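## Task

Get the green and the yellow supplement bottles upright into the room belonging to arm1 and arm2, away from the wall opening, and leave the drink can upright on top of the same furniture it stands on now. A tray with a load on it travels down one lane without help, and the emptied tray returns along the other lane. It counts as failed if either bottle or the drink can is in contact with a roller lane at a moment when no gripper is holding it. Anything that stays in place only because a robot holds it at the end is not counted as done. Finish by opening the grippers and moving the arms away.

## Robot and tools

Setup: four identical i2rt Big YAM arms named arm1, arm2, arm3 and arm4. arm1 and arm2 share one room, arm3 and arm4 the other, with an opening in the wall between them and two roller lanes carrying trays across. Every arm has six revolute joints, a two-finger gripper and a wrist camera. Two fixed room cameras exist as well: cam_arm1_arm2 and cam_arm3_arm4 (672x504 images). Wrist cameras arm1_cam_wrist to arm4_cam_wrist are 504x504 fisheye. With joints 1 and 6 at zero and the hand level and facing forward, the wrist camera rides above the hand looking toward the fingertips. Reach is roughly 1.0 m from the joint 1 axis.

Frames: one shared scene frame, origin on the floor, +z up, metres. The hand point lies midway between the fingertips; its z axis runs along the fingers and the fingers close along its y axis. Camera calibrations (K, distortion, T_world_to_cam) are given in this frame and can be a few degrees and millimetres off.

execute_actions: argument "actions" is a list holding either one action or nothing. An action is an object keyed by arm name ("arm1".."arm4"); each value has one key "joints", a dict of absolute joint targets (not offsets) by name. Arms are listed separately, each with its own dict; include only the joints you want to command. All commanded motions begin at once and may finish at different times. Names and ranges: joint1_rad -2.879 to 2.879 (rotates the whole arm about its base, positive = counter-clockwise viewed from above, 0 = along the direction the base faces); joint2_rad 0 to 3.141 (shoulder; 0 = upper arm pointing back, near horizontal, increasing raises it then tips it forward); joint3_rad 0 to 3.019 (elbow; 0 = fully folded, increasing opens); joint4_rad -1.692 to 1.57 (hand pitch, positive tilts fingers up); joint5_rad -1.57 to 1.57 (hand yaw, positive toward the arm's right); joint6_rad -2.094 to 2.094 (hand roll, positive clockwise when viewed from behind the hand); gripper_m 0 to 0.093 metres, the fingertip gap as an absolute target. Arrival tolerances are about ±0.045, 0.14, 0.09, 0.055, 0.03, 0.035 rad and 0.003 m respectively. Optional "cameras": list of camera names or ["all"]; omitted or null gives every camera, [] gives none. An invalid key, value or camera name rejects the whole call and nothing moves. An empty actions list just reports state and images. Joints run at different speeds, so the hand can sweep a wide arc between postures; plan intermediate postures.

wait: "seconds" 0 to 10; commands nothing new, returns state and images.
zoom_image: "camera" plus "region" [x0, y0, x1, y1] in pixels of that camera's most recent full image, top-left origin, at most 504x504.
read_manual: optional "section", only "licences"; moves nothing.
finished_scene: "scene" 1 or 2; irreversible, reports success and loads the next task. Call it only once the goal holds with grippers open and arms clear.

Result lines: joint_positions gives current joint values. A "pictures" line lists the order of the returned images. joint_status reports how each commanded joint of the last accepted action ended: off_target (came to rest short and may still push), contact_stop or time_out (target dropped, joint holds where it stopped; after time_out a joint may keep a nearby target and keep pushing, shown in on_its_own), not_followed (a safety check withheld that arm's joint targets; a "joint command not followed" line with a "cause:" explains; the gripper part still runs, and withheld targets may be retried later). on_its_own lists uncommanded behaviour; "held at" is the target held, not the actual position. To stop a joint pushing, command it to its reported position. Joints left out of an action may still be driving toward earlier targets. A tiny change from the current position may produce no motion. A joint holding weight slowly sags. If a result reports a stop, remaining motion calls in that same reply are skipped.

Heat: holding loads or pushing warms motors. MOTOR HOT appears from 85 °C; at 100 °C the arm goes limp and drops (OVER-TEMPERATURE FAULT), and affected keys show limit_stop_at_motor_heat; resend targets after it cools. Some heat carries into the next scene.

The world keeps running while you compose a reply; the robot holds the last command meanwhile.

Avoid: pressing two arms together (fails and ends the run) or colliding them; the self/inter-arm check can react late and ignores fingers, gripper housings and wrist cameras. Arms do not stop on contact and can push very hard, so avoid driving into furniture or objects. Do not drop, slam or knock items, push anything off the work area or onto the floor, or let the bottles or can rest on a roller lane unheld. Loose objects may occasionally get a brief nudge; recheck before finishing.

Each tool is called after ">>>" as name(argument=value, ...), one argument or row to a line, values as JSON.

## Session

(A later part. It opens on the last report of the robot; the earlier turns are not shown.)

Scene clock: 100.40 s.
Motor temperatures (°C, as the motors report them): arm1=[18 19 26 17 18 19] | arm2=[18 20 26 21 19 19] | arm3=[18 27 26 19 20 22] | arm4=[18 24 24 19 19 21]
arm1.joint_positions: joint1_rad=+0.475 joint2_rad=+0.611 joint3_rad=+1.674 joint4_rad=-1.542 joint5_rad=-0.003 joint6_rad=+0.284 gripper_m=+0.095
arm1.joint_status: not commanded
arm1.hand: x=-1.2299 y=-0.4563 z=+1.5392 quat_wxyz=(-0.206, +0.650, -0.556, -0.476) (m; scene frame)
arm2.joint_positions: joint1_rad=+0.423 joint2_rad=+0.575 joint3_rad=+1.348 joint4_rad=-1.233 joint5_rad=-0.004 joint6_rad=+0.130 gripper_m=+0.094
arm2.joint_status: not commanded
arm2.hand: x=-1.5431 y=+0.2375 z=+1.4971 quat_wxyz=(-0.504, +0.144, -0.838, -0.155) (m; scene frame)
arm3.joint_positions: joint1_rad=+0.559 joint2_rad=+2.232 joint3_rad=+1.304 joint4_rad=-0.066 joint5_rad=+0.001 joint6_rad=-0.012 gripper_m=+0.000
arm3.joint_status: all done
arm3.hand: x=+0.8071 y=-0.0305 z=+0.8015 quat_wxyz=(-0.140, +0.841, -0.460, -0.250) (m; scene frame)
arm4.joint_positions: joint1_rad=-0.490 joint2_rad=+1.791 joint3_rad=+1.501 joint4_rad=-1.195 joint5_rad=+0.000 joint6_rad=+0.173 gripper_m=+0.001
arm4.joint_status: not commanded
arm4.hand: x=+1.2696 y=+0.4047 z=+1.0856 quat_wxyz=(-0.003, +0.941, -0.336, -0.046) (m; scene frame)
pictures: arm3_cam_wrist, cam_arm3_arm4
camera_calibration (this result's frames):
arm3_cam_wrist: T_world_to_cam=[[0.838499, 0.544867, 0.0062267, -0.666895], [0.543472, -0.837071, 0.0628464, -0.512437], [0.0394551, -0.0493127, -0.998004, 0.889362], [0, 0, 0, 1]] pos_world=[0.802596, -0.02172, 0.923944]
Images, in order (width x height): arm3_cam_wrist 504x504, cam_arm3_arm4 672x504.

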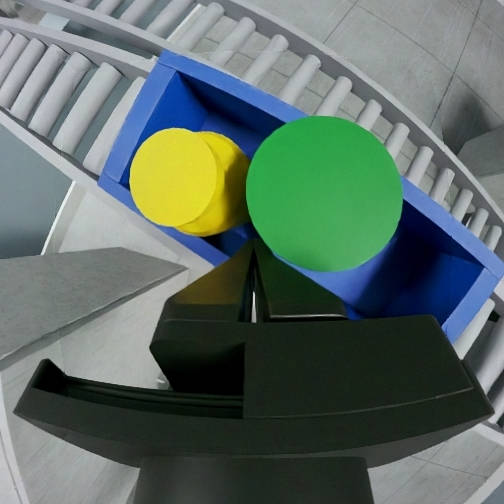

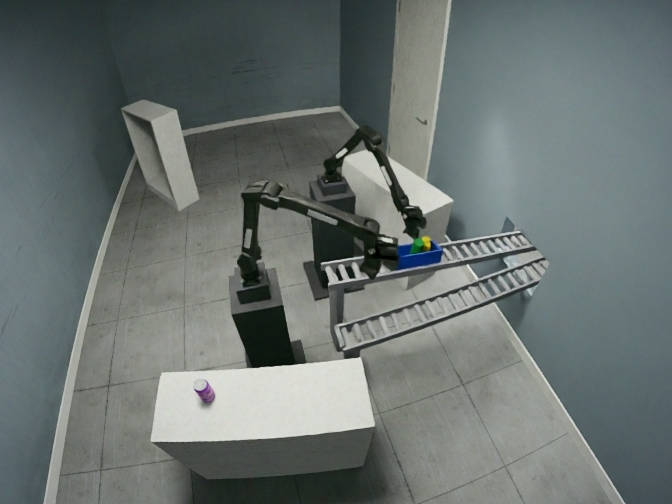

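Passed over the rim; retry 3.5 cm lower.

>>> execute_actions(
  actions=[
    {"arm3":{"joints":{"joint2_rad":2.13,"joint3_rad":1.09,"joint4_rad":0.06}}},
  ],
  cameras=[],
)

>>> execute_actions(
  actions=[
    {"arm3":{"joints":{"joint2_rad":2.21,"joint4_rad":0.14}}},
  ],
  cameras=[],
)

>>> execute_actions(
  actions=[
    {"arm3":{"joints":{"joint2_rad":2.31,"joint3_rad":1.33,"joint4_rad":-0.0}}},
  ],
  cameras=["cam_arm3_arm4","arm3_cam_wrist"],
)

Scene clock: 101.83 s.
Motor temperatures (°C, as the motors report them): arm1=[18 19 26 17 18 19] | arm2=[18 20 26 21 19 19] | arm3=[18 27 26 19 20 22] | arm4=[18 24 24 19 19 21]
arm1.joint_positions: joint1_rad=+0.475 joint2_rad=+0.611 joint3_rad=+1.674 joint4_rad=-1.542 joint5_rad=-0.003 joint6_rad=+0.284 gripper_m=+0.095
arm1.joint_status: not commanded
arm1.hand: x=-1.2299 y=-0.4563 z=+1.5392 quat_wxyz=(-0.206, +0.650, -0.556, -0.476) (m; scene frame)
arm2.joint_positions: joint1_rad=+0.423 joint2_rad=+0.575 joint3_rad=+1.348 joint4_rad=-1.233 joint5_rad=-0.004 joint6_rad=+0.130 gripper_m=+0.094
arm2.joint_status: not commanded
arm2.hand: x=-1.5431 y=+0.2375 z=+1.4971 quat_wxyz=(-0.504, +0.144, -0.838, -0.155) (m; scene frame)
arm3.joint_positions: joint1_rad=+0.559 joint2_rad=+2.140 joint3_rad=+1.081 joint4_rad=+0.035 joint5_rad=+0.001 joint6_rad=-0.012 gripper_m=+0.000
arm3.joint_status: all done
arm3.hand: x=+0.8455 y=-0.0920 z=+0.7954 quat_wxyz=(-0.133, +0.844, -0.462, -0.238) (m; scene frame)
arm4.joint_positions: joint1_rad=-0.490 joint2_rad=+1.791 joint3_rad=+1.501 joint4_rad=-1.195 joint5_rad=+0.000 joint6_rad=+0.173 gripper_m=+0.001
arm4.joint_status: not commanded
arm4.hand: x=+1.2696 y=+0.4047 z=+1.0856 quat_wxyz=(-0.003, +0.941, -0.336, -0.046) (m; scene frame)
pictures: none
No camera images: the call's "cameras" was empty. Leave "cameras" out to get every camera's image.

Scene clock: 102.77 s.
Motor temperatures (°C, as the motors report them): arm1=[18 19 26 17 18 19] | arm2=[18 20 26 21 19 19] | arm3=[18 27 25 19 20 22] | arm4=[18 24 24 19 19 21]
arm1.joint_positions: joint1_rad=+0.475 joint2_rad=+0.611 joint3_rad=+1.674 joint4_rad=-1.542 joint5_rad=-0.003 joint6_rad=+0.284 gripper_m=+0.095
arm1.joint_status: not commanded
arm1.hand: x=-1.2299 y=-0.4563 z=+1.5392 quat_wxyz=(-0.206, +0.650, -0.556, -0.476) (m; scene frame)
arm2.joint_positions: joint1_rad=+0.423 joint2_rad=+0.575 joint3_rad=+1.348 joint4_rad=-1.233 joint5_rad=-0.004 joint6_rad=+0.130 gripper_m=+0.094
arm2.joint_status: not commanded
arm2.hand: x=-1.5431 y=+0.2375 z=+1.4971 quat_wxyz=(-0.504, +0.144, -0.838, -0.155) (m; scene frame)
arm3.joint_positions: joint1_rad=+0.559 joint2_rad=+2.210 joint3_rad=+1.081 joint4_rad=+0.116 joint5_rad=+0.001 joint6_rad=-0.012 gripper_m=+0.000
arm3.joint_status: all done
arm3.hand: x=+0.8465 y=-0.0938 z=+0.7660 quat_wxyz=(-0.136, +0.843, -0.461, -0.243) (m; scene frame)
arm4.joint_positions: joint1_rad=-0.490 joint2_rad=+1.791 joint3_rad=+1.501 joint4_rad=-1.195 joint5_rad=+0.000 joint6_rad=+0.173 gripper_m=+0.001
arm4.joint_status: not commanded
arm4.hand: x=+1.2696 y=+0.4047 z=+1.0856 quat_wxyz=(-0.003, +0.941, -0.336, -0.046) (m; scene frame)
pictures: none
No camera images: the call's "cameras" was empty. Leave "cameras" out to get every camera's image.

Scene clock: 103.87 s.
Motor temperatures (°C, as the motors report them): arm1=[18 19 26 17 18 19] | arm2=[18 20 26 21 19 19] | arm3=[18 27 25 19 20 22] | arm4=[18 24 24 19 19 21]
arm1.joint_positions: joint1_rad=+0.475 joint2_rad=+0.611 joint3_rad=+1.674 joint4_rad=-1.542 joint5_rad=-0.003 joint6_rad=+0.284 gripper_m=+0.095
arm1.joint_status: not commanded
arm1.hand: x=-1.2299 y=-0.4563 z=+1.5392 quat_wxyz=(-0.206, +0.650, -0.556, -0.476) (m; scene frame)
arm2.joint_positions: joint1_rad=+0.423 joint2_rad=+0.575 joint3_rad=+1.348 joint4_rad=-1.233 joint5_rad=-0.004 joint6_rad=+0.130 gripper_m=+0.094
arm2.joint_status: not commanded
arm2.hand: x=-1.5431 y=+0.2375 z=+1.4971 quat_wxyz=(-0.504, +0.144, -0.838, -0.155) (m; scene frame)
arm3.joint_positions: joint1_rad=+0.559 joint2_rad=+2.318 joint3_rad=+1.312 joint4_rad=+0.016 joint5_rad=+0.001 joint6_rad=-0.012 gripper_m=+0.000
arm3.joint_status: all done
arm3.hand: x=+0.8083 y=-0.0326 z=+0.7599 quat_wxyz=(-0.141, +0.840, -0.459, -0.252) (m; scene frame)
arm4.joint_positions: joint1_rad=-0.490 joint2_rad=+1.791 joint3_rad=+1.501 joint4_rad=-1.195 joint5_rad=+0.000 joint6_rad=+0.173 gripper_m=+0.001
arm4.joint_status: not commanded
arm4.hand: x=+1.2696 y=+0.4047 z=+1.0856 quat_wxyz=(-0.003, +0.941, -0.336, -0.046) (m; scene frame)
pictures: arm3_cam_wrist, cam_arm3_arm4
camera_calibration (this result's frames):
arm3_cam_wrist: T_world_to_cam=[[0.838521, 0.544833, 0.00630592, -0.666572], [0.54361, -0.837312, 0.0582778, -0.508871], [0.0370317, -0.0454392, -0.99828, 0.849954], [0, 0, 0, 1]] pos_world=[0.804086, -0.0242921, 0.882351]
Images, in order (width x height): arm3_cam_wrist 504x504, cam_arm3_arm4 672x504.

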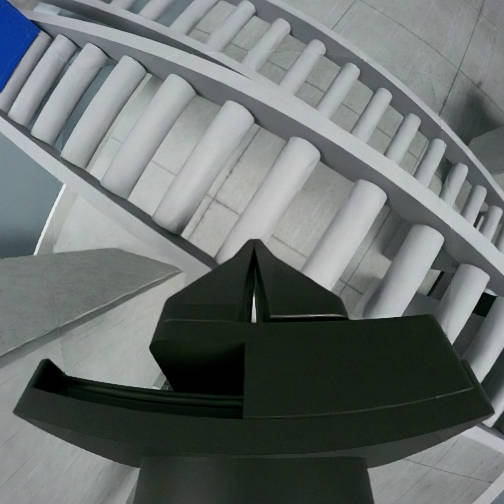

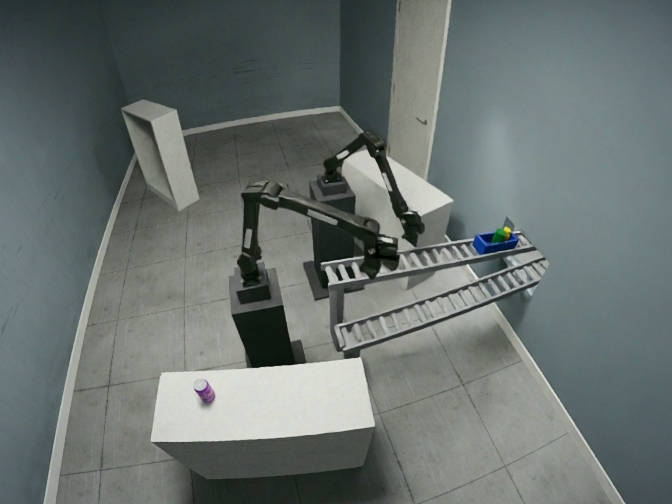

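>>> execute_actions(
  actions=[
    {"arm3":{"joints":{"joint2_rad":1.8}}},
  ],
  cameras=[],
)

>>> wait(
  seconds=5,
)

>>> zoom_image(
  camera="cam_arm1_arm2",
  region=[150,200,450,400],
)

Scene clock: 105.77 s.
Motor temperatures (°C, as the motors report them): arm1=[18 19 26 17 18 19] | arm2=[18 20 27 21 19 19] | arm3=[18 27 25 19 20 22] | arm4=[18 24 24 19 19 21]
arm1.joint_positions: joint1_rad=+0.475 joint2_rad=+0.611 joint3_rad=+1.674 joint4_rad=-1.542 joint5_rad=-0.003 joint6_rad=+0.284 gripper_m=+0.095
arm1.joint_status: not commanded
arm1.hand: x=-1.2299 y=-0.4563 z=+1.5392 quat_wxyz=(-0.206, +0.650, -0.556, -0.476) (m; scene frame)
arm2.joint_positions: joint1_rad=+0.423 joint2_rad=+0.575 joint3_rad=+1.348 joint4_rad=-1.233 joint5_rad=-0.004 joint6_rad=+0.130 gripper_m=+0.094
arm2.joint_status: not commanded
arm2.hand: x=-1.5431 y=+0.2375 z=+1.4971 quat_wxyz=(-0.504, +0.144, -0.838, -0.155) (m; scene frame)
arm3.joint_positions: joint1_rad=+0.559 joint2_rad=+1.799 joint3_rad=+1.320 joint4_rad=+0.006 joint5_rad=+0.001 joint6_rad=-0.012 gripper_m=+0.000
arm3.joint_status: all done
arm3.hand: x=+0.7763 y=+0.0201 z=+1.1228 quat_wxyz=(-0.257, +0.747, -0.409, -0.458) (m; scene frame)
arm4.joint_positions: joint1_rad=-0.490 joint2_rad=+1.791 joint3_rad=+1.501 joint4_rad=-1.195 joint5_rad=+0.000 joint6_rad=+0.173 gripper_m=+0.001
arm4.joint_status: not commanded
arm4.hand: x=+1.2696 y=+0.4047 z=+1.0856 quat_wxyz=(-0.003, +0.941, -0.336, -0.046) (m; scene frame)
pictures: none
No camera images: the call's "cameras" was empty. Leave "cameras" out to get every camera's image.

Scene clock: 110.77 s.
Motor temperatures (°C, as the motors report them): arm1=[18 19 26 17 18 19] | arm2=[18 20 27 21 19 19] | arm3=[18 27 26 19 20 22] | arm4=[18 24 24 19 19 21]
arm1.joint_positions: joint1_rad=+0.475 joint2_rad=+0.611 joint3_rad=+1.674 joint4_rad=-1.542 joint5_rad=-0.003 joint6_rad=+0.284 gripper_m=+0.095
arm1.joint_status: not commanded
arm1.hand: x=-1.2299 y=-0.4563 z=+1.5392 quat_wxyz=(-0.206, +0.650, -0.556, -0.476) (m; scene frame)
arm2.joint_positions: joint1_rad=+0.423 joint2_rad=+0.575 joint3_rad=+1.348 joint4_rad=-1.233 joint5_rad=-0.004 joint6_rad=+0.130 gripper_m=+0.094
arm2.joint_status: not commanded
arm2.hand: x=-1.5431 y=+0.2375 z=+1.4971 quat_wxyz=(-0.504, +0.144, -0.838, -0.155) (m; scene frame)
arm3.joint_positions: joint1_rad=+0.559 joint2_rad=+1.799 joint3_rad=+1.320 joint4_rad=+0.006 joint5_rad=+0.001 joint6_rad=-0.012 gripper_m=+0.000
arm3.joint_status: all done
arm3.hand: x=+0.7763 y=+0.0201 z=+1.1228 quat_wxyz=(-0.257, +0.747, -0.409, -0.458) (m; scene frame)
arm4.joint_positions: joint1_rad=-0.490 joint2_rad=+1.791 joint3_rad=+1.501 joint4_rad=-1.195 joint5_rad=+0.000 joint6_rad=+0.173 gripper_m=+0.001
arm4.joint_status: not commanded
arm4.hand: x=+1.2696 y=+0.4047 z=+1.0856 quat_wxyz=(-0.003, +0.941, -0.336, -0.046) (m; scene frame)
wait: 5.00 s; at rest by 0.27 s
pictures: arm1_cam_wrist, arm2_cam_wrist, arm3_cam_wrist, arm4_cam_wrist, cam_arm1_arm2, cam_arm3_arm4
camera_calibration (this result's frames):
arm1_cam_wrist: T_world_to_cam=[[0.913698, 0.309563, -0.263301, 1.67339], [0.184157, -0.892943, -0.410778, 0.455559], [-0.362274, 0.326838, -0.872889, 1.1705], [0, 0, 0, 1]] pos_world=[-1.18883, -0.493796, 1.64946]
arm2_cam_wrist: T_world_to_cam=[[0.39522, -0.910034, -0.125054, 1.01439], [-0.839825, -0.302815, -0.450553, -0.550961], [0.37215, 0.283091, -0.883948, 1.95566], [0, 0, 0, 1]] pos_world=[-1.59142, 0.202656, 1.60732]
arm3_cam_wrist: T_world_to_cam=[[0.842033, 0.539251, 0.0137247, -0.681748], [0.488354, -0.751258, -0.443984, 0.136562], [-0.229108, 0.380551, -0.89593, 1.29895], [0, 0, 0, 1]] pos_world=[0.804964, -0.0240904, 1.23375]
arm4_cam_wrist: T_world_to_cam=[[0.62812, 0.777657, -0.0267521, -1.08408], [0.673257, -0.525915, 0.519749, -1.20363], [0.390117, -0.344475, -0.8539, 0.698623], [0, 0, 0, 1]] pos_world=[1.21874, 0.450688, 1.19314]
Images, in order (width x height): arm1_cam_wrist 504x504, arm2_cam_wrist 504x504, arm3_cam_wrist 504x504, arm4_cam_wrist 504x504, cam_arm1_arm2 672x504, cam_arm3_arm4 672x504.

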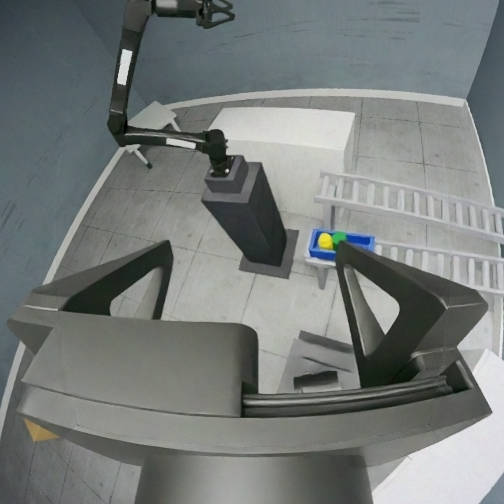

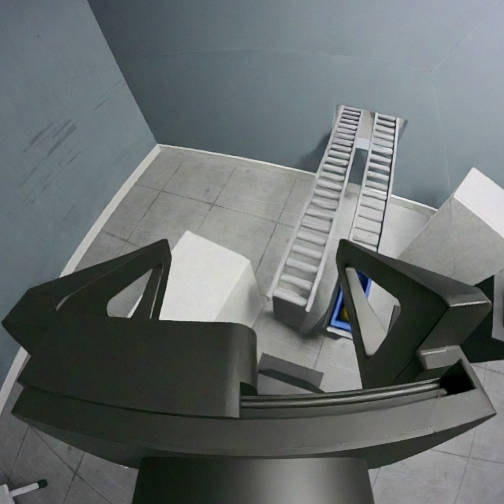

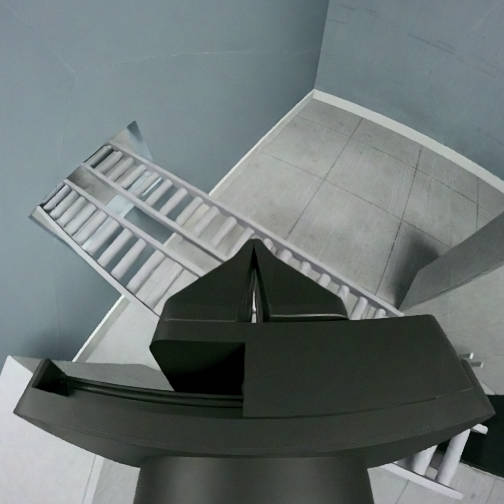

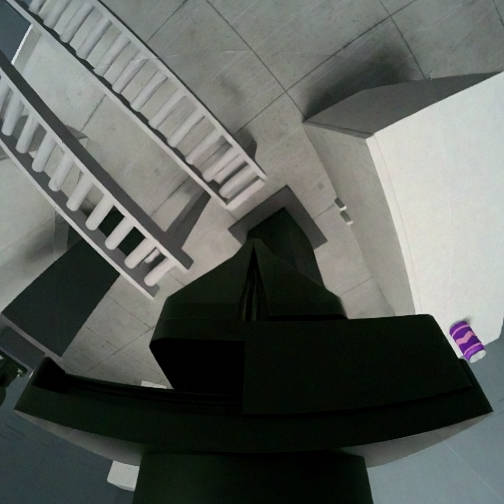

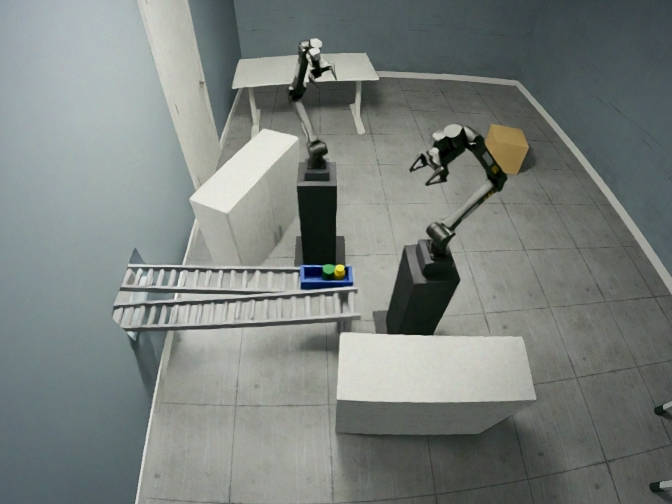

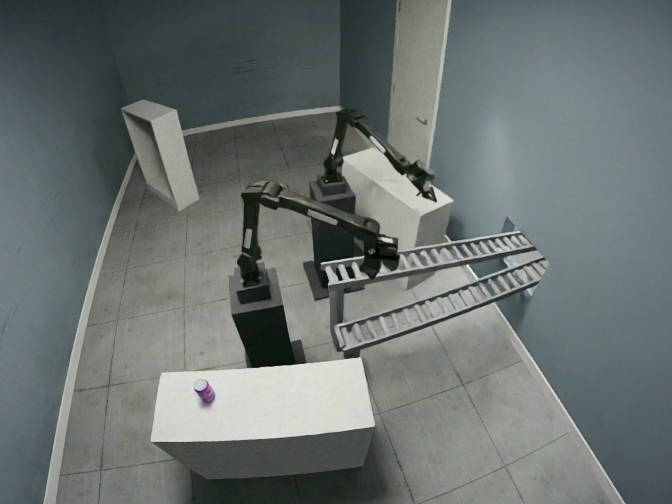

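Region (150, 200, 450, 400) of cam_arm1_arm2's 672x504 image, scaled by 1.680, with more detail than that image has.

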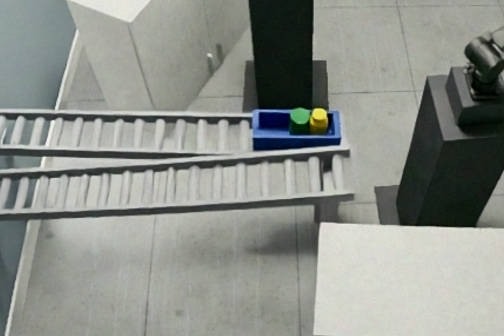

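>>> finished_scene(
  scene=2,
)

The scene is finished: the task was done.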